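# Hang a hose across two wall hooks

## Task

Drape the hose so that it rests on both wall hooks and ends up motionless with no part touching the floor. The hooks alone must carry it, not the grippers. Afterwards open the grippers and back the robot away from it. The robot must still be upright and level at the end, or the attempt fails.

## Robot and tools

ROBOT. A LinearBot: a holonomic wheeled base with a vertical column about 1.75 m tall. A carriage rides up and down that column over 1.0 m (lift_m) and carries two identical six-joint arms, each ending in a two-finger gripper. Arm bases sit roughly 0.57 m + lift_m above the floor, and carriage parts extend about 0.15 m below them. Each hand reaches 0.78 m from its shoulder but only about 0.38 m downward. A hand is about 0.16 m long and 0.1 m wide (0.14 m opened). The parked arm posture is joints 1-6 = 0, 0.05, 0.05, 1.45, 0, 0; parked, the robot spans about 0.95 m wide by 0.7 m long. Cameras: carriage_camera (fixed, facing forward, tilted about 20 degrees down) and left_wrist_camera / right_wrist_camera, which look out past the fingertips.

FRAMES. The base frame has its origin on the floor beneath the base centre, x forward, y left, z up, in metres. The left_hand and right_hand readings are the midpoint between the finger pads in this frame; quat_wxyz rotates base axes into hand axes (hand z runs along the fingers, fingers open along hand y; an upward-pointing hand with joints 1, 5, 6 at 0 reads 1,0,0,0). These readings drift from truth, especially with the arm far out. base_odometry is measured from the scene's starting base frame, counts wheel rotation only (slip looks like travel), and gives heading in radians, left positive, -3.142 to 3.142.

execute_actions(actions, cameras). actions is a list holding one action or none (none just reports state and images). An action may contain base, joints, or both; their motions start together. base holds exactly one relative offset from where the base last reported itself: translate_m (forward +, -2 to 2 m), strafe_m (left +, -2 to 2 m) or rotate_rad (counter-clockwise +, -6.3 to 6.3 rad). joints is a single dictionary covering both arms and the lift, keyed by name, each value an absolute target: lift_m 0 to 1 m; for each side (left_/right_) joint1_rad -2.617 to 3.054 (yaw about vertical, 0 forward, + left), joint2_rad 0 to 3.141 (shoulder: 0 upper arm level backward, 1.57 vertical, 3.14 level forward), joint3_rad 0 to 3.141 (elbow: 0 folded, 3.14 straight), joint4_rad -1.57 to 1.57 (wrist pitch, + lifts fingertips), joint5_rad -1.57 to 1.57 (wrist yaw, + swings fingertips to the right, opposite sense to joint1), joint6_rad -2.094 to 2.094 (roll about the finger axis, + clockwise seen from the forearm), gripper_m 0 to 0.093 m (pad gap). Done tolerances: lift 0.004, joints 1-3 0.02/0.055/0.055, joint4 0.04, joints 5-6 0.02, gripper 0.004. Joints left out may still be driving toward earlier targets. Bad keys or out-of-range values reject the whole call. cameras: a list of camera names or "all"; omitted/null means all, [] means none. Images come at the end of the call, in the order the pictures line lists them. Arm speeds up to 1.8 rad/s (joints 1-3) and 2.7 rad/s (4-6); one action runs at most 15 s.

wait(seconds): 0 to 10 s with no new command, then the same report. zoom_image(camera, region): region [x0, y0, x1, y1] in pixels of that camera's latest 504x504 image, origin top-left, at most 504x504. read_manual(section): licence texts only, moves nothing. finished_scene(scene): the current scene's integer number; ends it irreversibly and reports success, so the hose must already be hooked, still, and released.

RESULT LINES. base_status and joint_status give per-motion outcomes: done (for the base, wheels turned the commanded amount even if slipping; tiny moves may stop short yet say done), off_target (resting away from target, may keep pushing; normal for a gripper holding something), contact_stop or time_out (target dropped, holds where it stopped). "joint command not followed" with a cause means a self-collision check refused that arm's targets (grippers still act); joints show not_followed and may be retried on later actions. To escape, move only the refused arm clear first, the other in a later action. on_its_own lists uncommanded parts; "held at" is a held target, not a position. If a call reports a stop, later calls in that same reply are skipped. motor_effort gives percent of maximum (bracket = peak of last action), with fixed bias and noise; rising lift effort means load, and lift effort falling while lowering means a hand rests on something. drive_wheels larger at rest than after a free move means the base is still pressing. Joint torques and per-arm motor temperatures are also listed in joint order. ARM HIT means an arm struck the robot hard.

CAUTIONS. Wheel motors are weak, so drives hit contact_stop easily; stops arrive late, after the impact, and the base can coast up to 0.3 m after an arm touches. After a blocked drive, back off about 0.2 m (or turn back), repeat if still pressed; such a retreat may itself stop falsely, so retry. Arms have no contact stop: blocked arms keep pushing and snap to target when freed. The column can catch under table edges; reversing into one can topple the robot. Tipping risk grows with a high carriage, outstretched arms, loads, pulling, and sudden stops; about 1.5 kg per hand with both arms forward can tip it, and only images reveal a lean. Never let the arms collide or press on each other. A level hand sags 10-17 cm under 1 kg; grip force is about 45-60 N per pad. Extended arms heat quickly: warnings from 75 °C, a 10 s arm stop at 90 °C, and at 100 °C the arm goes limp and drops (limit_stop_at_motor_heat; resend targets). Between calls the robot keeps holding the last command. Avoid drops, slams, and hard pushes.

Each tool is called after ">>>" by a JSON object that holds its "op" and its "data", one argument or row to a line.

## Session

>>> {"op": "execute_actions", "data": {
  "actions": [],
  "cameras": ["carriage_camera"]
}}

Scene clock: 0.00 s.
Joint torques (N m, as the arm reports them, + toward a larger angle): no reading
Motor temperatures (°C, as the motors report them): left_arm=[23 28 25 24 25 22] | right_arm=[24 30 27 25 26 25]
base_odometry: x=+0.000 y=+0.000 heading=+0.000 (m, m, rad; odometry frame)
base_status: not commanded
joint_positions: lift_m=+0.302 left_joint1_rad=-0.001 left_joint2_rad=+0.082 left_joint3_rad=+0.077 left_joint4_rad=+1.412 left_joint5_rad=+0.007 left_joint6_rad=+0.028 left_gripper_m=+0.095 right_joint1_rad=+0.023 right_joint2_rad=+0.044 right_joint3_rad=+0.075 right_joint4_rad=+1.479 right_joint5_rad=-0.041 right_joint6_rad=-0.046 right_gripper_m=+0.095
joint_status: not commanded
motor_effort: lift_m=+18 drive_wheels=+4 (%)
left_hand: x=+0.3254 y=+0.3083 z=+1.3218 quat_wxyz=(+0.997, +0.005, +0.082, +0.013) (m; base frame)
right_hand: x=+0.2972 y=-0.3022 z=+1.3233 quat_wxyz=(+0.999, -0.021, +0.030, -0.011) (m; base frame)
pictures: carriage_camera
Images, in order (width x height): carriage_camera 504x504.

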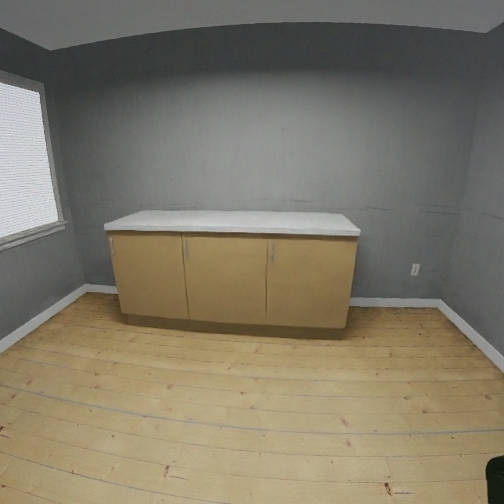

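>>> {"op": "execute_actions", "data": {
  "actions": [
    {"base":{"rotate_rad":1.45}}
  ],
  "cameras": ["carriage_camera"]
}}

>>> {"op": "execute_actions", "data": {
  "actions": [
    {"base":{"rotate_rad":1.57}}
  ],
  "cameras": ["carriage_camera"]
}}

Scene clock: 3.87 s.
Joint torques (N m, as the arm reports them, + toward a larger angle): left_arm=[-0.06  4.2   5.87 -0.06 -0.02 -0.03] | right_arm=[ 0.22  4.15  6.78 -0.27  0.06 -0.03]
Motor temperatures (°C, as the motors report them): left_arm=[23 28 26 24 25 22] | right_arm=[24 31 27 25 26 25]
base_odometry: x=+0.000 y=+0.000 heading=+1.448 (m, m, rad; odometry frame)
base_status: done
joint_positions: lift_m=+0.302 left_joint1_rad=-0.001 left_joint2_rad=+0.082 left_joint3_rad=+0.077 left_joint4_rad=+1.411 left_joint5_rad=+0.007 left_joint6_rad=+0.028 left_gripper_m=+0.095 right_joint1_rad=+0.023 right_joint2_rad=+0.044 right_joint3_rad=+0.075 right_joint4_rad=+1.479 right_joint5_rad=-0.041 right_joint6_rad=-0.046 right_gripper_m=+0.095
joint_status: not commanded
motor_effort: lift_m=+17(18) drive_wheels=+33(66) (%)
left_hand: x=+0.3256 y=+0.3083 z=+1.3218 quat_wxyz=(+0.997, +0.005, +0.082, +0.013) (m; base frame)
right_hand: x=+0.2972 y=-0.3022 z=+1.3233 quat_wxyz=(+0.999, -0.021, +0.030, -0.011) (m; base frame)
pictures: carriage_camera
Images, in order (width x height): carriage_camera 504x504.

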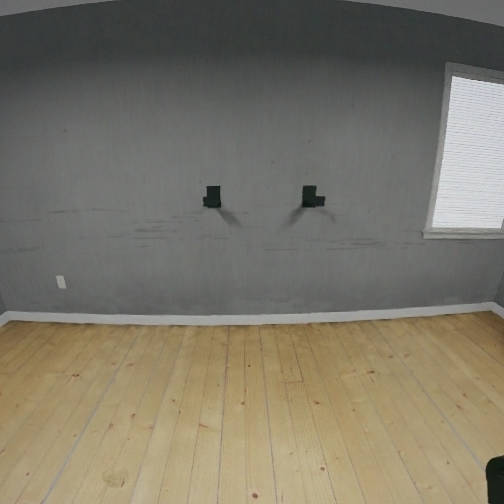

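Scene clock: 6.97 s.
Joint torques (N m, as the arm reports them, + toward a larger angle): left_arm=[-0.06  4.2   5.9  -0.05 -0.02 -0.03] | right_arm=[ 0.18  4.08  6.84 -0.3   0.07 -0.04]
Motor temperatures (°C, as the motors report them): left_arm=[23 28 26 24 25 22] | right_arm=[24 31 27 25 26 25]
base_odometry: x=+0.000 y=+0.000 heading=+3.015 (m, m, rad; odometry frame)
base_status: done
joint_positions: lift_m=+0.302 left_joint1_rad=-0.001 left_joint2_rad=+0.082 left_joint3_rad=+0.077 left_joint4_rad=+1.410 left_joint5_rad=+0.007 left_joint6_rad=+0.028 left_gripper_m=+0.095 right_joint1_rad=+0.023 right_joint2_rad=+0.044 right_joint3_rad=+0.075 right_joint4_rad=+1.479 right_joint5_rad=-0.041 right_joint6_rad=-0.046 right_gripper_m=+0.095
joint_status: not commanded
motor_effort: lift_m=+18(18) drive_wheels=+34(69) (%)
left_hand: x=+0.3258 y=+0.3083 z=+1.3218 quat_wxyz=(+0.996, +0.005, +0.083, +0.013) (m; base frame)
right_hand: x=+0.2972 y=-0.3022 z=+1.3233 quat_wxyz=(+0.999, -0.021, +0.030, -0.011) (m; base frame)
pictures: carriage_camera
Images, in order (width x height): carriage_camera 504x504.

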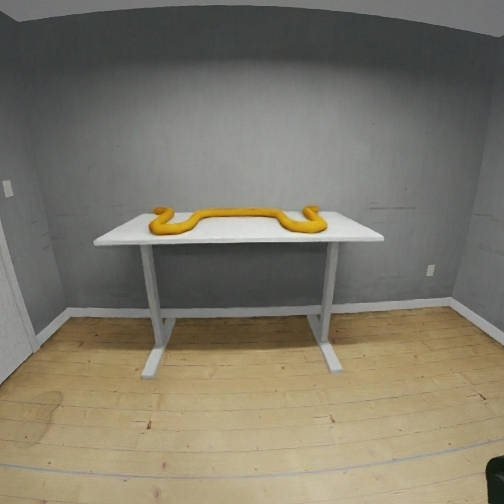

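>>> {"op": "execute_actions", "data": {
  "actions": [
    {"base":{"rotate_rad":0.055},"joints":{"lift_m":0.62}}
  ],
  "cameras": []
}}

>>> {"op": "execute_actions", "data": {
  "actions": [
    {"base":{"translate_m":0.9},"joints":{"left_joint1_rad":0.18,"left_joint2_rad":2.277,"left_joint3_rad":1.178,"left_joint4_rad":-0.47,"left_joint5_rad":0,"left_joint6_rad":-0.9,"right_joint1_rad":-0.3,"right_joint2_rad":2.277,"right_joint3_rad":1.178,"right_joint4_rad":-0.47,"right_joint5_rad":0,"right_joint6_rad":0.78}}
  ]
}}

Scene clock: 11.40 s.
Joint torques (N m, as the arm reports them, + toward a larger angle): left_arm=[-0.06  4.24  5.86 -0.04 -0.02 -0.02] | right_arm=[ 0.12  4.09  6.76 -0.29  0.06 -0.01]
Motor temperatures (°C, as the motors report them): left_arm=[23 28 27 24 25 22] | right_arm=[24 31 28 25 26 25]
base_odometry: x=+0.000 y=+0.000 heading=+3.068 (m, m, rad; odometry frame)
base_status: done
joint_positions: lift_m=+0.620 left_joint1_rad=-0.001 left_joint2_rad=+0.082 left_joint3_rad=+0.077 left_joint4_rad=+1.410 left_joint5_rad=+0.007 left_joint6_rad=+0.028 left_gripper_m=+0.095 right_joint1_rad=+0.023 right_joint2_rad=+0.044 right_joint3_rad=+0.075 right_joint4_rad=+1.479 right_joint5_rad=-0.041 right_joint6_rad=-0.046 right_gripper_m=+0.095
joint_status: all done
motor_effort: lift_m=+18(21) drive_wheels=+36(67) (%)
left_hand: x=+0.3259 y=+0.3083 z=+1.6399 quat_wxyz=(+0.996, +0.005, +0.083, +0.013) (m; base frame)
right_hand: x=+0.2971 y=-0.3022 z=+1.6414 quat_wxyz=(+0.999, -0.021, +0.030, -0.011) (m; base frame)
pictures: none
No camera images: the call's "cameras" was empty. Leave "cameras" out to get every camera's image.

Scene clock: 15.60 s.
Joint torques (N m, as the arm reports them, + toward a larger angle): left_arm=[ 0.52 -9.84  4.55  0.32 -0.07 -0.12] | right_arm=[-0.35 -9.97  5.65  0.38  0.13  0.07]
Motor temperatures (°C, as the motors report them): left_arm=[23 29 28 24 25 22] | right_arm=[24 32 28 25 26 25]
base_odometry: x=-0.898 y=+0.064 heading=+3.070 (m, m, rad; odometry frame)
base_status: done
joint_positions: lift_m=+0.620 left_joint1_rad=+0.173 left_joint2_rad=+2.266 left_joint3_rad=+1.176 left_joint4_rad=-0.469 left_joint5_rad=+0.003 left_joint6_rad=-0.890 left_gripper_m=+0.095 right_joint1_rad=-0.293 right_joint2_rad=+2.274 right_joint3_rad=+1.170 right_joint4_rad=-0.468 right_joint5_rad=-0.003 right_joint6_rad=+0.771 right_gripper_m=+0.095
joint_status: all done
motor_effort: lift_m=+18(18) drive_wheels=-24(67) (%)
left_hand: x=+0.6361 y=+0.3706 z=+1.0843 quat_wxyz=(+0.005, -0.507, +0.862, -0.003) (m; base frame)
right_hand: x=+0.6226 y=-0.4112 z=+1.0808 quat_wxyz=(-0.001, +0.507, +0.862, +0.002) (m; base frame)
pictures: carriage_camera, left_wrist_camera, right_wrist_camera
Images, in order (width x height): carriage_camera 504x504, left_wrist_camera 504x504, right_wrist_camera 504x504.

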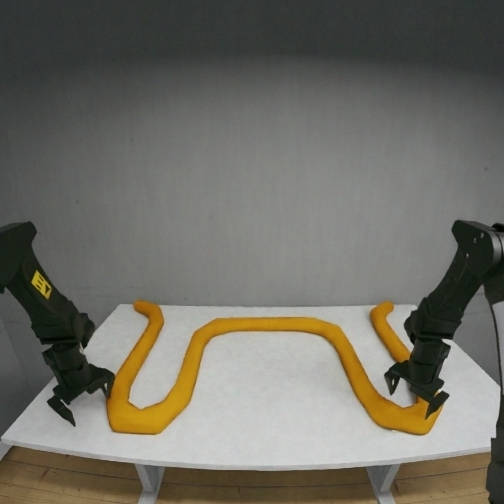

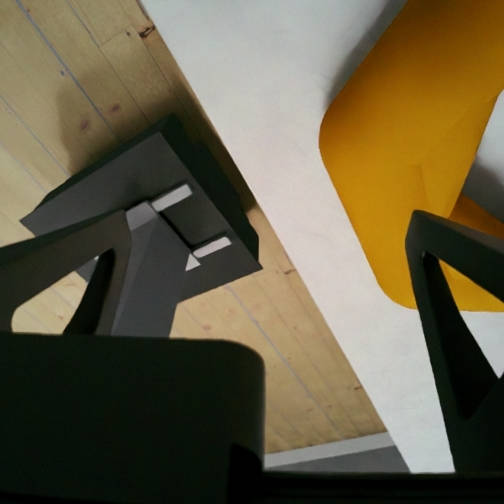

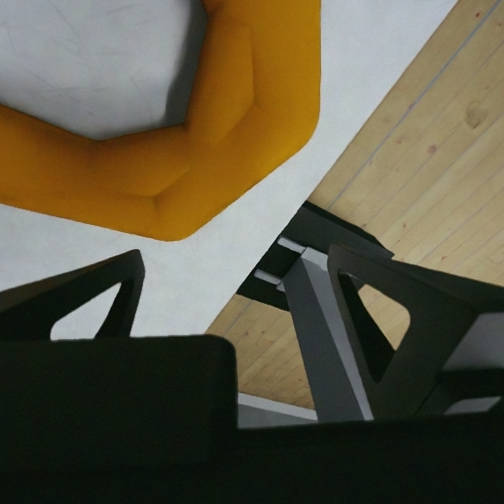

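>>> {"op": "execute_actions", "data": {
  "actions": [
    {"base":{"strafe_m":-0.06},"joints":{"lift_m":0.56,"left_joint1_rad":0.13,"left_joint6_rad":-1.44,"right_joint1_rad":-0.18,"right_joint6_rad":1.39}}
  ]
}}

Scene clock: 19.27 s.
Joint torques (N m, as the arm reports them, + toward a larger angle): left_arm=[ -0.29 -10.     4.61   0.22   0.12  -0.05] | right_arm=[-0.13 -9.03  5.65  0.48  0.17  0.03]
Motor temperatures (°C, as the motors report them): left_arm=[23 30 28 24 25 22] | right_arm=[24 33 28 25 26 25]
base_odometry: x=-0.894 y=+0.124 heading=+3.070 (m, m, rad; odometry frame)
base_status: done
joint_positions: lift_m=+0.560 left_joint1_rad=+0.133 left_joint2_rad=+2.268 left_joint3_rad=+1.176 left_joint4_rad=-0.459 left_joint5_rad=-0.023 left_joint6_rad=-1.439 left_gripper_m=+0.095 right_joint1_rad=-0.176 right_joint2_rad=+2.263 right_joint3_rad=+1.170 right_joint4_rad=-0.485 right_joint5_rad=-0.007 right_joint6_rad=+1.380 right_gripper_m=+0.095
joint_status: all done
motor_effort: lift_m=+16(21) drive_wheels=-7(66) (%)
left_hand: x=+0.6398 y=+0.3612 z=+1.0239 quat_wxyz=(+0.015, -0.708, +0.706, +0.003) (m; base frame)
right_hand: x=+0.6307 y=-0.3701 z=+1.0247 quat_wxyz=(-0.005, +0.702, +0.712, +0.001) (m; base frame)
pictures: carriage_camera, left_wrist_camera, right_wrist_camera
Images, in order (width x height): carriage_camera 504x504, left_wrist_camera 504x504, right_wrist_camera 504x504.

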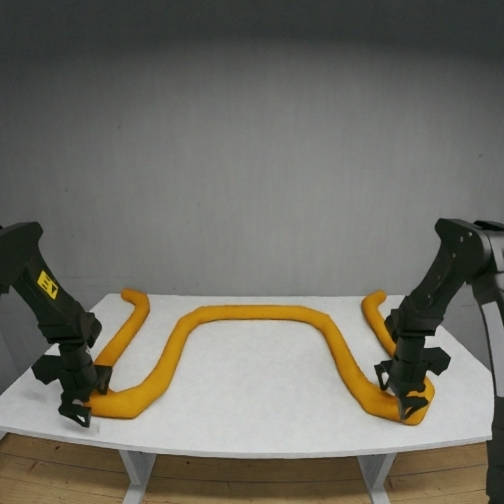

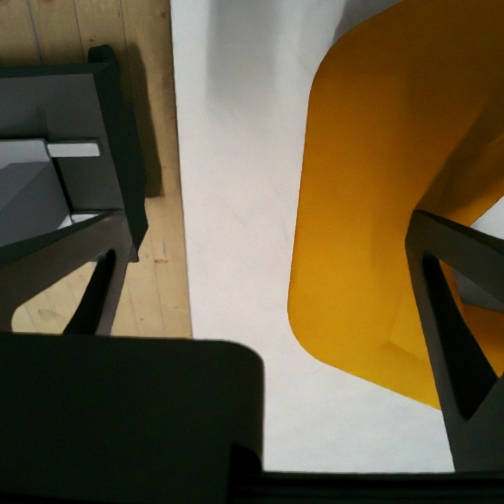

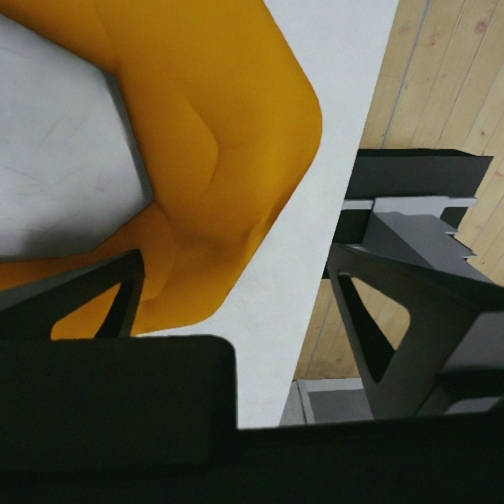

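>>> {"op": "execute_actions", "data": {
  "actions": [
    {"joints":{"lift_m":0.59}}
  ],
  "cameras": []
}}

>>> {"op": "execute_actions", "data": {
  "actions": [
    {"base":{"translate_m":0.042},"joints":{"right_joint1_rad":-0.27,"right_joint6_rad":1.5,"right_joint2_rad":2.205,"right_joint3_rad":1.028,"right_joint4_rad":-0.39}}
  ],
  "cameras": []
}}

>>> {"op": "execute_actions", "data": {
  "actions": [
    {"joints":{"lift_m":0.55}}
  ]
}}

Scene clock: 22.33 s.
Joint torques (N m, as the arm reports them, + toward a larger angle): left_arm=[ -0.27 -10.03   4.54   0.24   0.    -0.02] | right_arm=[-0.04 -9.94  5.67  0.44  0.17  0.07]
Motor temperatures (°C, as the motors report them): left_arm=[23 31 28 24 25 22] | right_arm=[24 34 28 25 26 25]
base_odometry: x=-0.894 y=+0.124 heading=+3.070 (m, m, rad; odometry frame)
base_status: not commanded
joint_positions: lift_m=+0.590 left_joint1_rad=+0.133 left_joint2_rad=+2.269 left_joint3_rad=+1.176 left_joint4_rad=-0.463 left_joint5_rad=-0.008 left_joint6_rad=-1.439 left_gripper_m=+0.095 right_joint1_rad=-0.176 right_joint2_rad=+2.274 right_joint3_rad=+1.170 right_joint4_rad=-0.480 right_joint5_rad=-0.004 right_joint6_rad=+1.380 right_gripper_m=+0.095
joint_status: all done
motor_effort: lift_m=+18(20) drive_wheels=+3(3) (%)
left_hand: x=+0.6389 y=+0.3585 z=+1.0532 quat_wxyz=(+0.008, -0.708, +0.706, -0.001) (m; base frame)
right_hand: x=+0.6293 y=-0.3703 z=+1.0509 quat_wxyz=(-0.006, +0.702, +0.712, -0.002) (m; base frame)
pictures: none
No camera images: the call's "cameras" was empty. Leave "cameras" out to get every camera's image.

Scene clock: 23.53 s.
Joint torques (N m, as the arm reports them, + toward a larger angle): left_arm=[ -0.3  -10.09   4.53   0.25  -0.01  -0.02] | right_arm=[ 0.64 -9.78  3.74  0.4   0.12  0.05]
Motor temperatures (°C, as the motors report them): left_arm=[23 31 28 24 25 22] | right_arm=[24 34 28 25 26 25]
base_odometry: x=-0.936 y=+0.127 heading=+3.069 (m, m, rad; odometry frame)
base_status: done
joint_positions: lift_m=+0.590 left_joint1_rad=+0.133 left_joint2_rad=+2.269 left_joint3_rad=+1.176 left_joint4_rad=-0.467 left_joint5_rad=-0.006 left_joint6_rad=-1.439 left_gripper_m=+0.095 right_joint1_rad=-0.276 right_joint2_rad=+2.210 right_joint3_rad=+1.036 right_joint4_rad=-0.397 right_joint5_rad=+0.001 right_joint6_rad=+1.491 right_gripper_m=+0.095
joint_status: all done
motor_effort: lift_m=+18(18) drive_wheels=-18(40) (%)
left_hand: x=+0.6380 y=+0.3581 z=+1.0532 quat_wxyz=(+0.006, -0.708, +0.706, -0.001) (m; base frame)
right_hand: x=+0.5980 y=-0.3989 z=+1.0503 quat_wxyz=(+0.000, +0.773, +0.634, +0.000) (m; base frame)
pictures: none
No camera images: the call's "cameras" was empty. Leave "cameras" out to get every camera's image.

Scene clock: 24.20 s.
Joint torques (N m, as the arm reports them, + toward a larger angle): left_arm=[ -0.31 -10.31   4.51   0.27  -0.02  -0.03] | right_arm=[ 0.79 -9.78  3.7   0.38  0.13  0.08]
Motor temperatures (°C, as the motors report them): left_arm=[23 32 28 24 25 22] | right_arm=[24 34 28 25 26 25]
base_odometry: x=-0.936 y=+0.127 heading=+3.069 (m, m, rad; odometry frame)
base_status: not commanded
joint_positions: lift_m=+0.550 left_joint1_rad=+0.133 left_joint2_rad=+2.272 left_joint3_rad=+1.176 left_joint4_rad=-0.468 left_joint5_rad=-0.005 left_joint6_rad=-1.439 left_gripper_m=+0.095 right_joint1_rad=-0.276 right_joint2_rad=+2.210 right_joint3_rad=+1.036 right_joint4_rad=-0.394 right_joint5_rad=+0.001 right_joint6_rad=+1.491 right_gripper_m=+0.095
joint_status: all done
motor_effort: lift_m=+19(20) drive_wheels=-16(19) (%)
left_hand: x=+0.6371 y=+0.3579 z=+1.0123 quat_wxyz=(+0.004, -0.708, +0.706, +0.000) (m; base frame)
right_hand: x=+0.5986 y=-0.3990 z=+1.0100 quat_wxyz=(+0.001, +0.773, +0.634, +0.000) (m; base frame)
pictures: carriage_camera, left_wrist_camera, right_wrist_camera
Images, in order (width x height): carriage_camera 504x504, left_wrist_camera 504x504, right_wrist_camera 504x504.

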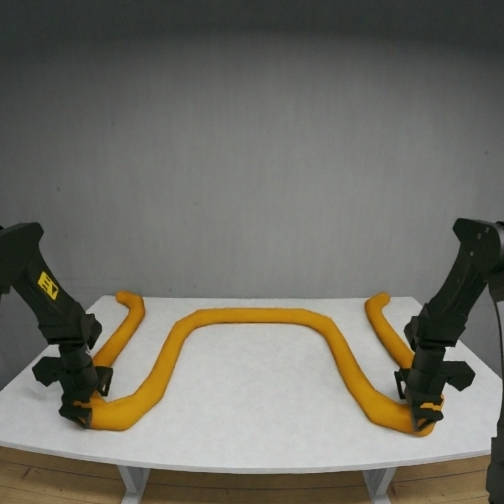

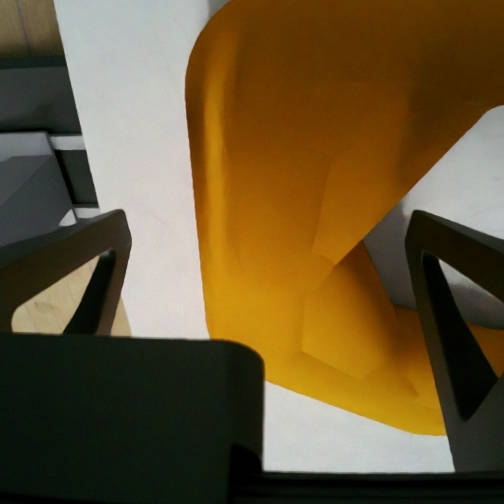

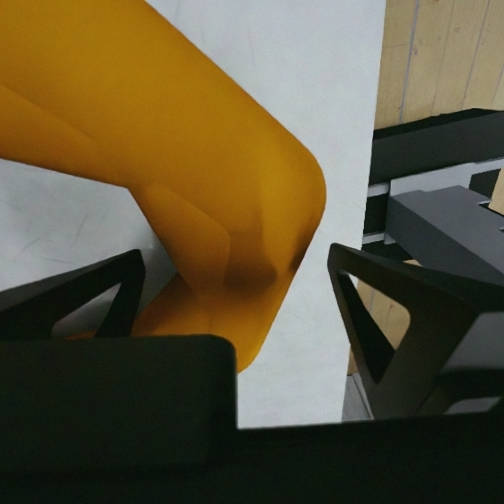

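>>> {"op": "execute_actions", "data": {
  "actions": [
    {"joints":{"lift_m":0.50,"right_joint6_rad":1.62}}
  ]
}}

Scene clock: 25.30 s.
Joint torques (N m, as the arm reports them, + toward a larger angle): left_arm=[-0.25 -9.95  4.63  0.29 -0.03 -0.03] | right_arm=[ 0.5  -7.88  3.94  0.48  0.15  0.06]
Motor temperatures (°C, as the motors report them): left_arm=[23 32 28 24 25 22] | right_arm=[24 35 28 25 26 25]
base_odometry: x=-0.936 y=+0.127 heading=+3.069 (m, m, rad; odometry frame)
base_status: not commanded
joint_positions: lift_m=+0.500 left_joint1_rad=+0.133 left_joint2_rad=+2.267 left_joint3_rad=+1.176 left_joint4_rad=-0.469 left_joint5_rad=-0.004 left_joint6_rad=-1.440 left_gripper_m=+0.095 right_joint1_rad=-0.276 right_joint2_rad=+2.188 right_joint3_rad=+1.036 right_joint4_rad=-0.399 right_joint5_rad=-0.001 right_joint6_rad=+1.612 right_gripper_m=+0.095
joint_status: all done
motor_effort: lift_m=+15(20) drive_wheels=+12(20) (%)
left_hand: x=+0.6379 y=+0.3577 z=+0.9642 quat_wxyz=(+0.005, -0.708, +0.706, -0.002) (m; base frame)
right_hand: x=+0.6024 y=-0.3999 z=+0.9672 quat_wxyz=(+0.007, +0.810, +0.587, +0.006) (m; base frame)
pictures: carriage_camera, left_wrist_camera, right_wrist_camera
Images, in order (width x height): carriage_camera 504x504, left_wrist_camera 504x504, right_wrist_camera 504x504.

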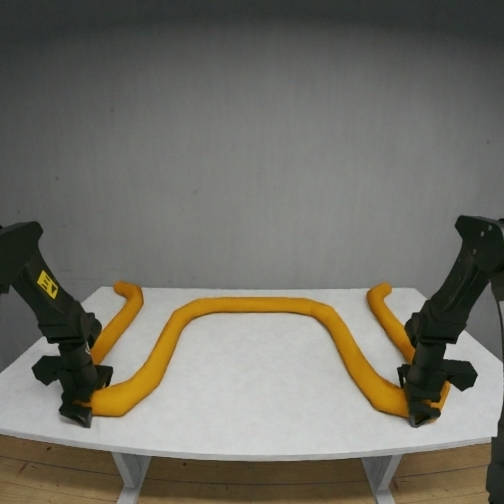

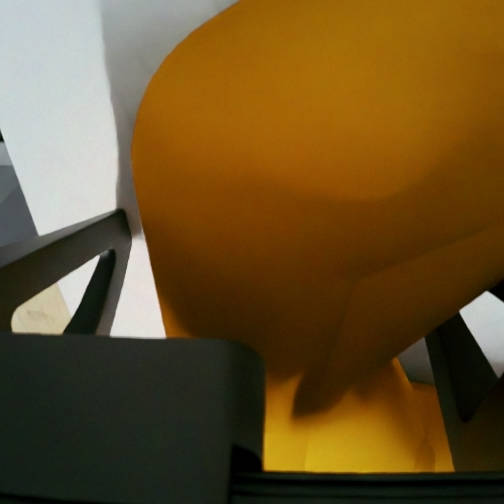

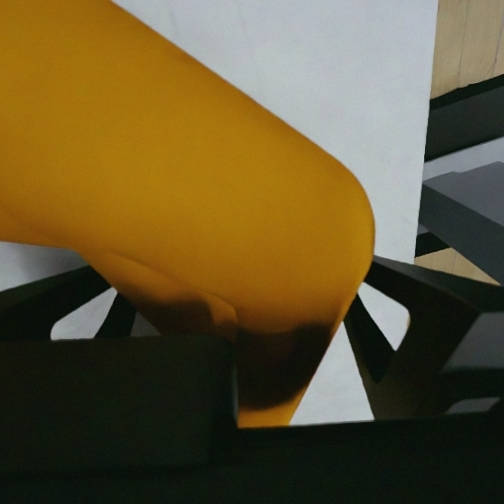

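>>> {"op": "execute_actions", "data": {
  "actions": [
    {"joints":{"lift_m":0.506,"left_gripper_m":0.0,"right_gripper_m":0.0}}
  ],
  "cameras": []
}}

>>> {"op": "execute_actions", "data": {
  "actions": [
    {"joints":{"lift_m":0.75}}
  ]
}}

Scene clock: 27.17 s.
Joint torques (N m, as the arm reports them, + toward a larger angle): left_arm=[ -0.3  -10.04   4.63   0.22  -0.04  -0.04] | right_arm=[ 0.36 -8.49  3.82  0.55  0.16  0.14]
Motor temperatures (°C, as the motors report them): left_arm=[23 32 28 24 25 22] | right_arm=[24 35 28 25 26 25]
base_odometry: x=-0.936 y=+0.127 heading=+3.069 (m, m, rad; odometry frame)
base_status: not commanded
joint_positions: lift_m=+0.506 left_joint1_rad=+0.133 left_joint2_rad=+2.269 left_joint3_rad=+1.176 left_joint4_rad=-0.462 left_joint5_rad=-0.004 left_joint6_rad=-1.438 left_gripper_m=+0.059 right_joint1_rad=-0.272 right_joint2_rad=+2.195 right_joint3_rad=+1.034 right_joint4_rad=-0.416 right_joint5_rad=-0.002 right_joint6_rad=+1.603 right_gripper_m=+0.062
joint_status: left_gripper_m off_target (ended at +0.059, target +0.000); right_gripper_m off_target (ended at +0.062, target +0.000); the others done
motor_effort: lift_m=+17(19) drive_wheels=+14(18) (%)
left_hand: x=+0.6392 y=+0.3579 z=+0.9695 quat_wxyz=(+0.007, -0.707, +0.707, -0.003) (m; base frame)
right_hand: x=+0.5967 y=-0.3967 z=+0.9706 quat_wxyz=(-0.003, +0.806, +0.592, -0.001) (m; base frame)
pictures: none
No camera images: the call's "cameras" was empty. Leave "cameras" out to get every camera's image.

Scene clock: 28.67 s.
Joint torques (N m, as the arm reports them, + toward a larger angle): left_arm=[ -0.29 -10.47   4.57   0.11  -0.03  -0.04] | right_arm=[ 0.32 -9.77  3.7   0.29  0.15  0.11]
Motor temperatures (°C, as the motors report them): left_arm=[23 33 28 24 25 22] | right_arm=[24 35 28 25 26 25]
base_odometry: x=-0.936 y=+0.127 heading=+3.069 (m, m, rad; odometry frame)
base_status: not commanded
joint_positions: lift_m=+0.750 left_joint1_rad=+0.133 left_joint2_rad=+2.273 left_joint3_rad=+1.176 left_joint4_rad=-0.444 left_joint5_rad=-0.004 left_joint6_rad=-1.438 left_gripper_m=+0.059 right_joint1_rad=-0.272 right_joint2_rad=+2.210 right_joint3_rad=+1.034 right_joint4_rad=-0.383 right_joint5_rad=-0.002 right_joint6_rad=+1.609 right_gripper_m=+0.062
joint_status: all done
motor_effort: lift_m=+19(19) drive_wheels=+12(15) (%)
left_hand: x=+0.6427 y=+0.3584 z=+1.2120 quat_wxyz=(+0.013, -0.707, +0.707, -0.007) (m; base frame)
right_hand: x=+0.6011 y=-0.3979 z=+1.2100 quat_wxyz=(+0.004, +0.808, +0.589, +0.005) (m; base frame)
pictures: carriage_camera, left_wrist_camera, right_wrist_camera
Images, in order (width x height): carriage_camera 504x504, left_wrist_camera 504x504, right_wrist_camera 504x504.

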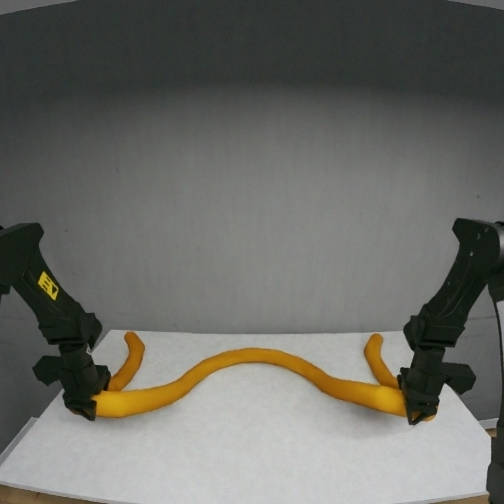

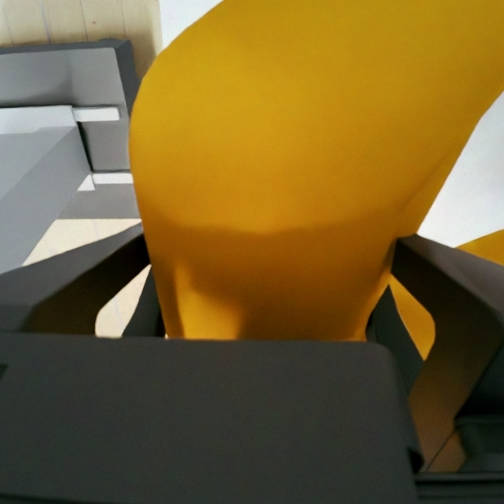

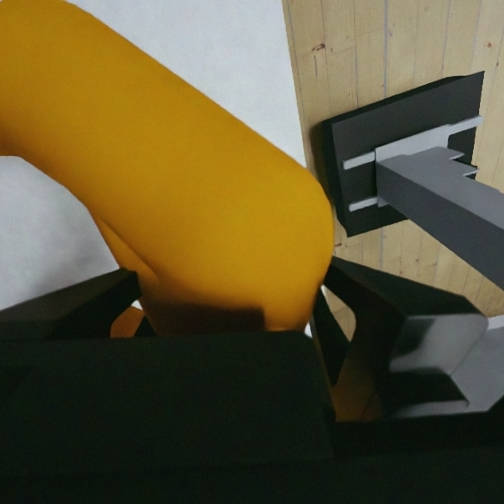

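>>> {"op": "execute_actions", "data": {
  "actions": [
    {"joints":{"lift_m":1.0,"left_joint2_rad":1.884,"left_joint3_rad":1.479,"left_joint4_rad":-1.166,"right_joint1_rad":-0.2,"right_joint2_rad":1.884,"right_joint3_rad":1.479,"right_joint4_rad":-1.166,"right_joint6_rad":1.37}}
  ],
  "cameras": ["carriage_camera"]
}}

Scene clock: 32.20 s.
Joint torques (N m, as the arm reports them, + toward a larger angle): left_arm=[ -0.28 -10.58   6.62   0.19  -0.04  -0.05] | right_arm=[  0.05 -10.59   9.17   0.3    0.01  -0.03]
Motor temperatures (°C, as the motors report them): left_arm=[23 34 28 24 25 22] | right_arm=[24 37 28 25 26 25]
base_odometry: x=-0.936 y=+0.127 heading=+3.069 (m, m, rad; odometry frame)
base_status: not commanded
joint_positions: lift_m=+1.000 left_joint1_rad=+0.133 left_joint2_rad=+1.897 left_joint3_rad=+1.472 left_joint4_rad=-1.163 left_joint5_rad=-0.004 left_joint6_rad=-1.439 left_gripper_m=+0.059 right_joint1_rad=-0.196 right_joint2_rad=+1.904 right_joint3_rad=+1.457 right_joint4_rad=-1.171 right_joint5_rad=+0.012 right_joint6_rad=+1.370 right_gripper_m=+0.062
joint_status: all done
motor_effort: lift_m=+18(24) drive_wheels=-16(19) (%)
left_hand: x=+0.6283 y=+0.3564 z=+1.6548 quat_wxyz=(-0.005, -0.707, +0.707, +0.007) (m; base frame)
right_hand: x=+0.6177 y=-0.3779 z=+1.6489 quat_wxyz=(-0.017, +0.705, +0.709, -0.018) (m; base frame)
pictures: carriage_camera
Images, in order (width x height): carriage_camera 504x504.

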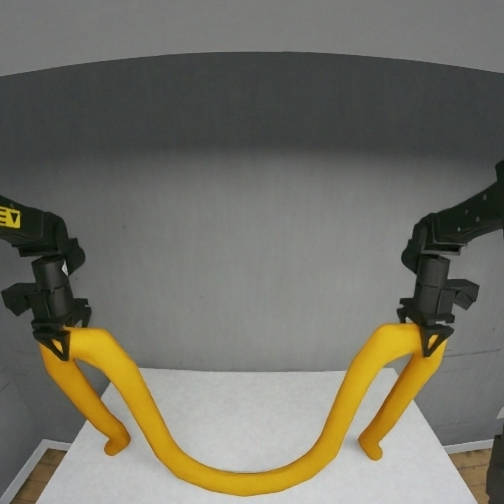

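>>> {"op": "execute_actions", "data": {
  "actions": [
    {"base":{"translate_m":-0.45}}
  ],
  "cameras": ["carriage_camera"]
}}

>>> {"op": "execute_actions", "data": {
  "actions": [
    {"base":{"translate_m":-0.66},"joints":{"lift_m":0.57}}
  ],
  "cameras": []
}}

>>> {"op": "execute_actions", "data": {
  "actions": [
    {"base":{"rotate_rad":-1.571}}
  ],
  "cameras": []
}}

>>> {"op": "execute_actions", "data": {
  "actions": [
    {"base":{"translate_m":0.85}}
  ],
  "cameras": ["carriage_camera"]
}}

Scene clock: 37.40 s.
Joint torques (N m, as the arm reports them, + toward a larger angle): left_arm=[ -0.3  -10.48   6.61   0.3   -0.03  -0.04] | right_arm=[ -0.03 -10.63   9.28   0.38   0.02   0.  ]
Motor temperatures (°C, as the motors report them): left_arm=[23 35 29 24 25 22] | right_arm=[24 38 29 25 26 25]
base_odometry: x=-0.487 y=+0.095 heading=+3.069 (m, m, rad; odometry frame)
base_status: done
joint_positions: lift_m=+1.000 left_joint1_rad=+0.133 left_joint2_rad=+1.897 left_joint3_rad=+1.472 left_joint4_rad=-1.178 left_joint5_rad=-0.004 left_joint6_rad=-1.439 left_gripper_m=+0.059 right_joint1_rad=-0.196 right_joint2_rad=+1.904 right_joint3_rad=+1.457 right_joint4_rad=-1.180 right_joint5_rad=+0.012 right_joint6_rad=+1.370 right_gripper_m=+0.062
joint_status: not commanded
motor_effort: lift_m=+18(18) drive_wheels=-10(59) (%)
left_hand: x=+0.6246 y=+0.3559 z=+1.6548 quat_wxyz=(-0.012, -0.707, +0.707, +0.011) (m; base frame)
right_hand: x=+0.6155 y=-0.3774 z=+1.6490 quat_wxyz=(-0.020, +0.705, +0.709, -0.020) (m; base frame)
pictures: carriage_camera
Images, in order (width x height): carriage_camera 504x504.

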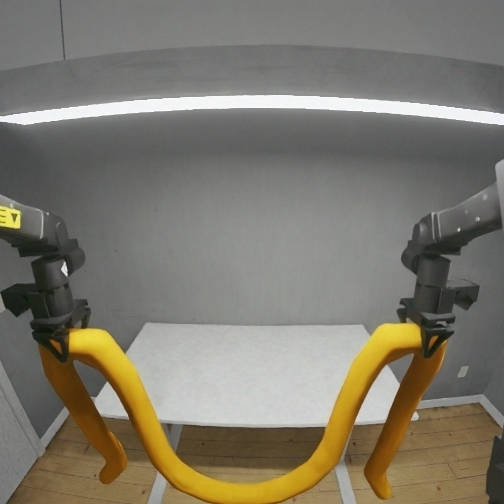

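Scene clock: 40.93 s.
Joint torques (N m, as the arm reports them, + toward a larger angle): left_arm=[ -0.28 -10.66   6.63   0.29  -0.04  -0.04] | right_arm=[  0.05 -10.88   9.43   0.35   0.02  -0.02]
Motor temperatures (°C, as the motors report them): left_arm=[23 36 30 24 25 22] | right_arm=[24 39 30 25 26 25]
base_odometry: x=+0.172 y=+0.047 heading=+3.068 (m, m, rad; odometry frame)
base_status: done
joint_positions: lift_m=+0.570 left_joint1_rad=+0.133 left_joint2_rad=+1.900 left_joint3_rad=+1.472 left_joint4_rad=-1.180 left_joint5_rad=-0.004 left_joint6_rad=-1.439 left_gripper_m=+0.059 right_joint1_rad=-0.196 right_joint2_rad=+1.908 right_joint3_rad=+1.457 right_joint4_rad=-1.177 right_joint5_rad=+0.012 right_joint6_rad=+1.370 right_gripper_m=+0.062
joint_status: all done
motor_effort: lift_m=+20(20) drive_wheels=-11(46) (%)
left_hand: x=+0.6239 y=+0.3558 z=+1.2239 quat_wxyz=(-0.014, -0.707, +0.707, +0.013) (m; base frame)
right_hand: x=+0.6161 y=-0.3776 z=+1.2176 quat_wxyz=(-0.020, +0.705, +0.709, -0.021) (m; base frame)
pictures: none
No camera images: the call's "cameras" was empty. Leave "cameras" out to get every camera's image.

Scene clock: 44.13 s.
Joint torques (N m, as the arm reports them, + toward a larger angle): left_arm=[  0.01 -10.73   6.69   0.22  -0.07  -0.04] | right_arm=[  0.34 -10.94   9.24   0.28  -0.03  -0.02]
Motor temperatures (°C, as the motors report them): left_arm=[23 37 30 24 25 22] | right_arm=[24 40 30 25 26 25]
base_odometry: x=+0.171 y=+0.047 heading=+1.500 (m, m, rad; odometry frame)
base_status: done
joint_positions: lift_m=+0.570 left_joint1_rad=+0.129 left_joint2_rad=+1.900 left_joint3_rad=+1.472 left_joint4_rad=-1.167 left_joint5_rad=+0.000 left_joint6_rad=-1.439 left_gripper_m=+0.059 right_joint1_rad=-0.201 right_joint2_rad=+1.908 right_joint3_rad=+1.457 right_joint4_rad=-1.172 right_joint5_rad=+0.017 right_joint6_rad=+1.370 right_gripper_m=+0.062
joint_status: not commanded
motor_effort: lift_m=+20(19) drive_wheels=+34(90) (%)
left_hand: x=+0.6274 y=+0.3542 z=+1.2238 quat_wxyz=(-0.010, -0.706, +0.708, +0.007) (m; base frame)
right_hand: x=+0.6167 y=-0.3804 z=+1.2176 quat_wxyz=(-0.017, +0.707, +0.707, -0.021) (m; base frame)
pictures: none
No camera images: the call's "cameras" was empty. Leave "cameras" out to get every camera's image.

Scene clock: 48.10 s.
Joint torques (N m, as the arm reports them, + toward a larger angle): left_arm=[  0.02 -10.73   6.61   0.23  -0.05  -0.04] | right_arm=[  0.25 -10.85   9.29   0.29   0.    -0.02]
Motor temperatures (°C, as the motors report them): left_arm=[23 38 31 24 25 22] | right_arm=[24 41 31 25 26 25]
base_odometry: x=+0.234 y=+0.895 heading=+1.498 (m, m, rad; odometry frame)
base_status: done
joint_positions: lift_m=+0.570 left_joint1_rad=+0.129 left_joint2_rad=+1.900 left_joint3_rad=+1.472 left_joint4_rad=-1.167 left_joint5_rad=-0.002 left_joint6_rad=-1.439 left_gripper_m=+0.059 right_joint1_rad=-0.201 right_joint2_rad=+1.908 right_joint3_rad=+1.457 right_joint4_rad=-1.173 right_joint5_rad=+0.015 right_joint6_rad=+1.370 right_gripper_m=+0.062
joint_status: not commanded
motor_effort: lift_m=+18(21) drive_wheels=-24(70) (%)
left_hand: x=+0.6273 y=+0.3546 z=+1.2238 quat_wxyz=(-0.009, -0.706, +0.708, +0.008) (m; base frame)
right_hand: x=+0.6166 y=-0.3800 z=+1.2176 quat_wxyz=(-0.018, +0.707, +0.707, -0.021) (m; base frame)
pictures: carriage_camera
Images, in order (width x height): carriage_camera 504x504.

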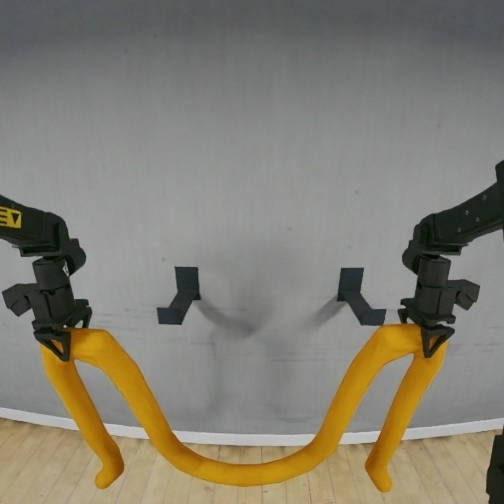

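>>> {"op": "execute_actions", "data": {
  "actions": [
    {"base":{"strafe_m":-0.08},"joints":{"lift_m":0.625}}
  ],
  "cameras": []
}}

>>> {"op": "execute_actions", "data": {
  "actions": [
    {"base":{"translate_m":0.22}}
  ]
}}

Scene clock: 51.07 s.
Joint torques (N m, as the arm reports them, + toward a larger angle): left_arm=[ -0.1  -10.91   6.61   0.25  -0.03  -0.04] | right_arm=[  0.26 -11.12   9.41   0.31  -0.01  -0.01]
Motor temperatures (°C, as the motors report them): left_arm=[23 39 31 24 25 22] | right_arm=[24 42 31 25 26 25]
base_odometry: x=+0.314 y=+0.889 heading=+1.498 (m, m, rad; odometry frame)
base_status: done
joint_positions: lift_m=+0.625 left_joint1_rad=+0.130 left_joint2_rad=+1.902 left_joint3_rad=+1.472 left_joint4_rad=-1.174 left_joint5_rad=-0.003 left_joint6_rad=-1.439 left_gripper_m=+0.059 right_joint1_rad=-0.198 right_joint2_rad=+1.908 right_joint3_rad=+1.457 right_joint4_rad=-1.175 right_joint5_rad=+0.015 right_joint6_rad=+1.370 right_gripper_m=+0.062
joint_status: all done
motor_effort: lift_m=+20(21) drive_wheels=-8(53) (%)
left_hand: x=+0.6255 y=+0.3548 z=+1.2782 quat_wxyz=(-0.012, -0.706, +0.708, +0.011) (m; base frame)
right_hand: x=+0.6162 y=-0.3789 z=+1.2726 quat_wxyz=(-0.019, +0.706, +0.708, -0.022) (m; base frame)
pictures: none
No camera images: the call's "cameras" was empty. Leave "cameras" out to get every camera's image.

Scene clock: 53.57 s.
Joint torques (N m, as the arm reports them, + toward a larger angle): left_arm=[ -0.04 -10.96   6.63   0.25  -0.03  -0.05] | right_arm=[ -0.01 -11.01   9.31   0.35   0.    -0.02]
Motor temperatures (°C, as the motors report them): left_arm=[23 39 31 24 25 22] | right_arm=[24 42 31 25 26 25]
base_odometry: x=+0.331 y=+1.109 heading=+1.497 (m, m, rad; odometry frame)
base_status: done
joint_positions: lift_m=+0.625 left_joint1_rad=+0.130 left_joint2_rad=+1.902 left_joint3_rad=+1.472 left_joint4_rad=-1.172 left_joint5_rad=-0.003 left_joint6_rad=-1.439 left_gripper_m=+0.059 right_joint1_rad=-0.198 right_joint2_rad=+1.908 right_joint3_rad=+1.457 right_joint4_rad=-1.175 right_joint5_rad=+0.013 right_joint6_rad=+1.370 right_gripper_m=+0.062
joint_status: not commanded
motor_effort: lift_m=+19(19) drive_wheels=-19(49) (%)
left_hand: x=+0.6261 y=+0.3549 z=+1.2782 quat_wxyz=(-0.011, -0.706, +0.708, +0.010) (m; base frame)
right_hand: x=+0.6163 y=-0.3787 z=+1.2726 quat_wxyz=(-0.020, +0.706, +0.708, -0.021) (m; base frame)
pictures: carriage_camera, left_wrist_camera, right_wrist_camera
Images, in order (width x height): carriage_camera 504x504, left_wrist_camera 504x504, right_wrist_camera 504x504.

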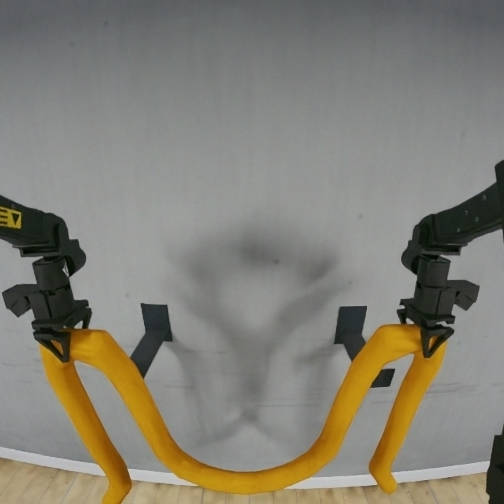

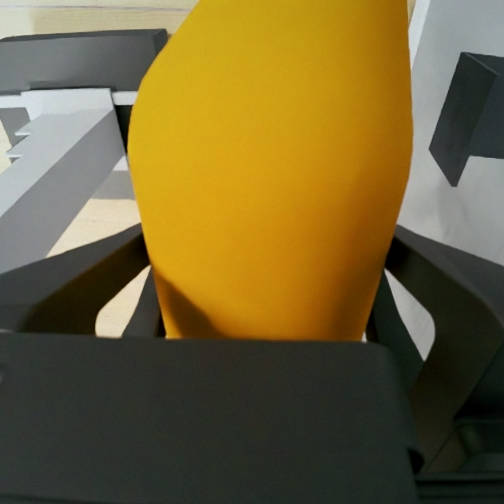

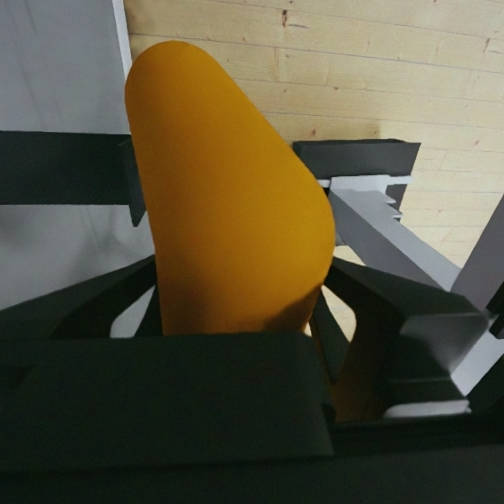

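>>> {"op": "execute_actions", "data": {
  "actions": [
    {"base":{"strafe_m":-0.015},"joints":{"lift_m":0.65}}
  ],
  "cameras": []
}}

>>> {"op": "execute_actions", "data": {
  "actions": [
    {"base":{"translate_m":0.21}}
  ]
}}

Scene clock: 57.60 s.
Joint torques (N m, as the arm reports them, + toward a larger angle): left_arm=[  0.14 -11.08   6.57   0.23  -0.04  -0.04] | right_arm=[  0.24 -10.74   9.26   0.32  -0.05  -0.04]
Motor temperatures (°C, as the motors report them): left_arm=[23 40 32 24 25 22] | right_arm=[24 43 32 25 26 25]
base_odometry: x=+0.345 y=+1.108 heading=+1.498 (m, m, rad; odometry frame)
base_status: done
joint_positions: lift_m=+0.650 left_joint1_rad=+0.128 left_joint2_rad=+1.905 left_joint3_rad=+1.472 left_joint4_rad=-1.172 left_joint5_rad=-0.004 left_joint6_rad=-1.439 left_gripper_m=+0.059 right_joint1_rad=-0.200 right_joint2_rad=+1.907 right_joint3_rad=+1.457 right_joint4_rad=-1.176 right_joint5_rad=+0.014 right_joint6_rad=+1.370 right_gripper_m=+0.062
joint_status: all done
motor_effort: lift_m=+19(24) drive_wheels=-16(45) (%)
left_hand: x=+0.6260 y=+0.3544 z=+1.3023 quat_wxyz=(-0.012, -0.706, +0.708, +0.012) (m; base frame)
right_hand: x=+0.6161 y=-0.3793 z=+1.2981 quat_wxyz=(-0.019, +0.706, +0.707, -0.021) (m; base frame)
pictures: none
No camera images: the call's "cameras" was empty. Leave "cameras" out to get every camera's image.

Scene clock: 59.83 s.
Joint torques (N m, as the arm reports them, + toward a larger angle): left_arm=[  0.04 -11.14   6.63   0.24  -0.03  -0.05] | right_arm=[  0.14 -10.93   9.27   0.36   0.03  -0.04]
Motor temperatures (°C, as the motors report them): left_arm=[23 40 32 24 25 22] | right_arm=[24 44 32 25 26 25]
base_odometry: x=+0.361 y=+1.317 heading=+1.496 (m, m, rad; odometry frame)
base_status: done
joint_positions: lift_m=+0.650 left_joint1_rad=+0.128 left_joint2_rad=+1.905 left_joint3_rad=+1.472 left_joint4_rad=-1.170 left_joint5_rad=-0.004 left_joint6_rad=-1.439 left_gripper_m=+0.059 right_joint1_rad=-0.200 right_joint2_rad=+1.907 right_joint3_rad=+1.457 right_joint4_rad=-1.175 right_joint5_rad=+0.012 right_joint6_rad=+1.370 right_gripper_m=+0.062
joint_status: not commanded
motor_effort: lift_m=+19(18) drive_wheels=-21(53) (%)
left_hand: x=+0.6263 y=+0.3545 z=+1.3023 quat_wxyz=(-0.011, -0.706, +0.708, +0.011) (m; base frame)
right_hand: x=+0.6163 y=-0.3792 z=+1.2981 quat_wxyz=(-0.019, +0.706, +0.707, -0.020) (m; base frame)
pictures: carriage_camera, left_wrist_camera, right_wrist_camera
Images, in order (width x height): carriage_camera 504x504, left_wrist_camera 504x504, right_wrist_camera 504x504.

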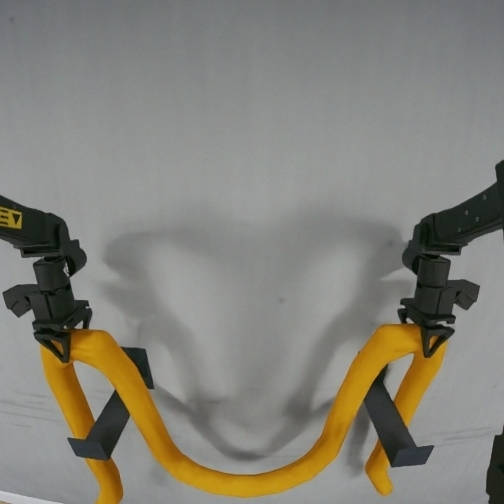

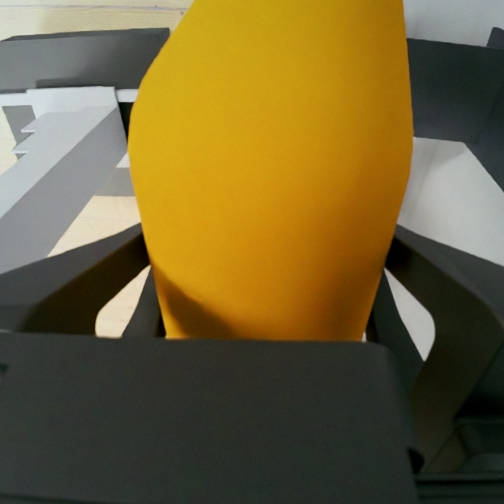

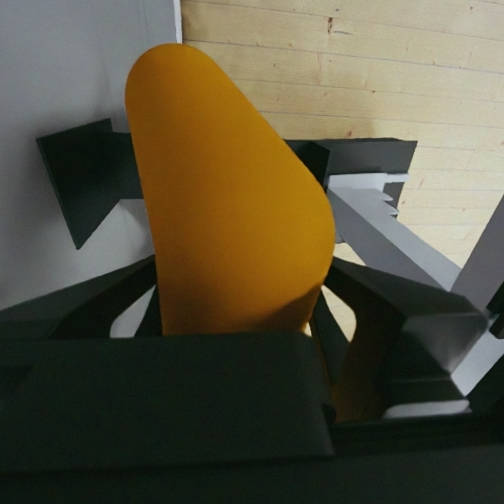

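Straddled. Lower.

>>> {"op": "execute_actions", "data": {
  "actions": [
    {"joints":{"lift_m":0.48,"left_joint1_rad":0.17}}
  ]
}}

Scene clock: 61.37 s.
Joint torques (N m, as the arm reports them, + toward a larger angle): left_arm=[  0.17 -11.24   6.52   0.26  -0.12  -0.04] | right_arm=[  0.23 -11.29   9.3    0.33   0.01  -0.03]
Motor temperatures (°C, as the motors report them): left_arm=[23 41 32 24 25 22] | right_arm=[24 44 32 25 26 25]
base_odometry: x=+0.361 y=+1.317 heading=+1.496 (m, m, rad; odometry frame)
base_status: not commanded
joint_positions: lift_m=+0.480 left_joint1_rad=+0.167 left_joint2_rad=+1.905 left_joint3_rad=+1.472 left_joint4_rad=-1.176 left_joint5_rad=+0.004 left_joint6_rad=-1.439 left_gripper_m=+0.059 right_joint1_rad=-0.200 right_joint2_rad=+1.912 right_joint3_rad=+1.457 right_joint4_rad=-1.175 right_joint5_rad=+0.012 right_joint6_rad=+1.370 right_gripper_m=+0.062
joint_status: all done
motor_effort: lift_m=+19(21) drive_wheels=-17(21) (%)
left_hand: x=+0.6233 y=+0.3660 z=+1.1320 quat_wxyz=(-0.017, -0.719, +0.695, +0.010) (m; base frame)
right_hand: x=+0.6161 y=-0.3791 z=+1.1264 quat_wxyz=(-0.021, +0.706, +0.707, -0.021) (m; base frame)
pictures: carriage_camera, left_wrist_camera, right_wrist_camera
Images, in order (width x height): carriage_camera 504x504, left_wrist_camera 504x504, right_wrist_camera 504x504.

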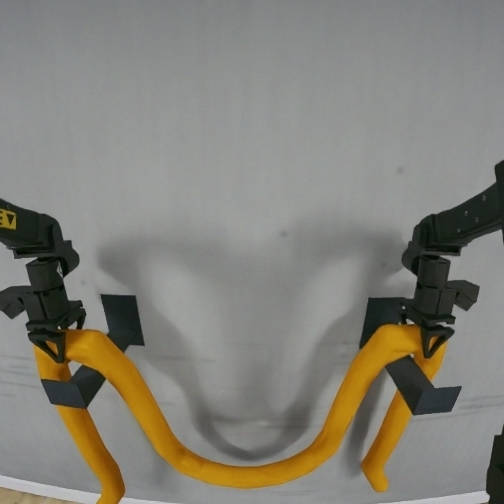

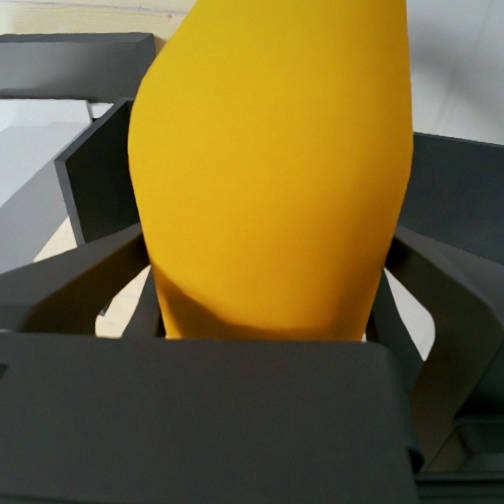

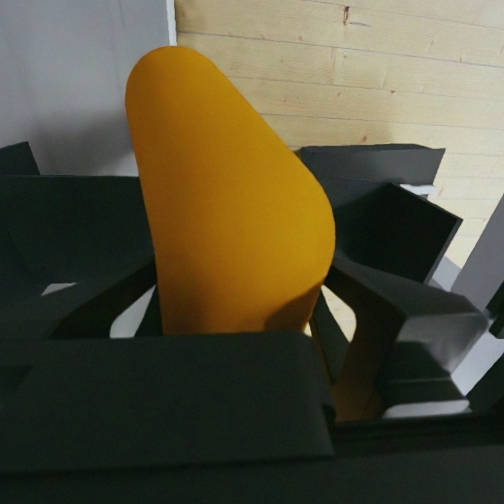

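>>> {"op": "execute_actions", "data": {
  "actions": [
    {"base":{"translate_m":0.025},"joints":{"lift_m":0.445}}
  ]
}}

Scene clock: 62.97 s.
Joint torques (N m, as the arm reports them, + toward a larger angle): left_arm=[  0.37 -11.1    6.71   0.42  -0.35  -0.05] | right_arm=[  0.09 -11.06   9.29   0.41  -0.1   -0.01]
Motor temperatures (°C, as the motors report them): left_arm=[23 41 32 24 25 22] | right_arm=[24 44 32 25 26 25]
base_odometry: x=+0.364 y=+1.342 heading=+1.495 (m, m, rad; odometry frame)
base_status: done
joint_positions: lift_m=+0.445 left_joint1_rad=+0.164 left_joint2_rad=+1.904 left_joint3_rad=+1.470 left_joint4_rad=-1.202 left_joint5_rad=+0.037 left_joint6_rad=-1.439 left_gripper_m=+0.059 right_joint1_rad=-0.200 right_joint2_rad=+1.909 right_joint3_rad=+1.457 right_joint4_rad=-1.186 right_joint5_rad=+0.027 right_joint6_rad=+1.370 right_gripper_m=+0.062
joint_status: all done
motor_effort: lift_m=+18(18) drive_wheels=-14(56) (%)
left_hand: x=+0.6172 y=+0.3584 z=+1.0974 quat_wxyz=(-0.037, -0.718, +0.695, +0.005) (m; base frame)
right_hand: x=+0.6132 y=-0.3809 z=+1.0926 quat_wxyz=(-0.021, +0.706, +0.707, -0.030) (m; base frame)
pictures: carriage_camera, left_wrist_camera, right_wrist_camera
Images, in order (width x height): carriage_camera 504x504, left_wrist_camera 504x504, right_wrist_camera 504x504.

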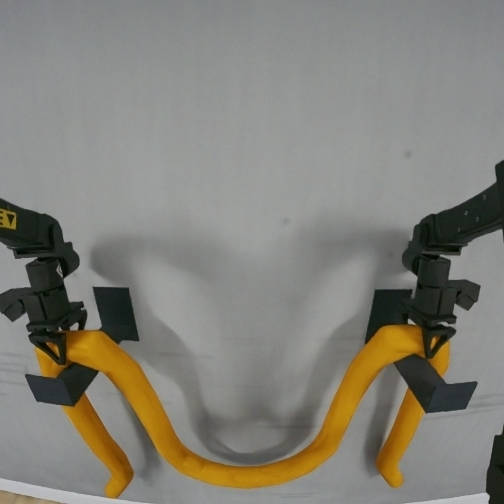

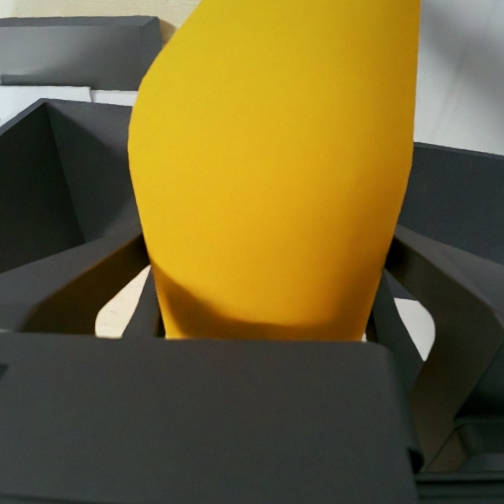

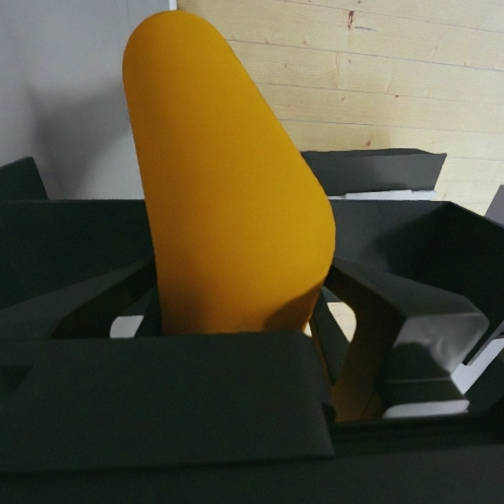

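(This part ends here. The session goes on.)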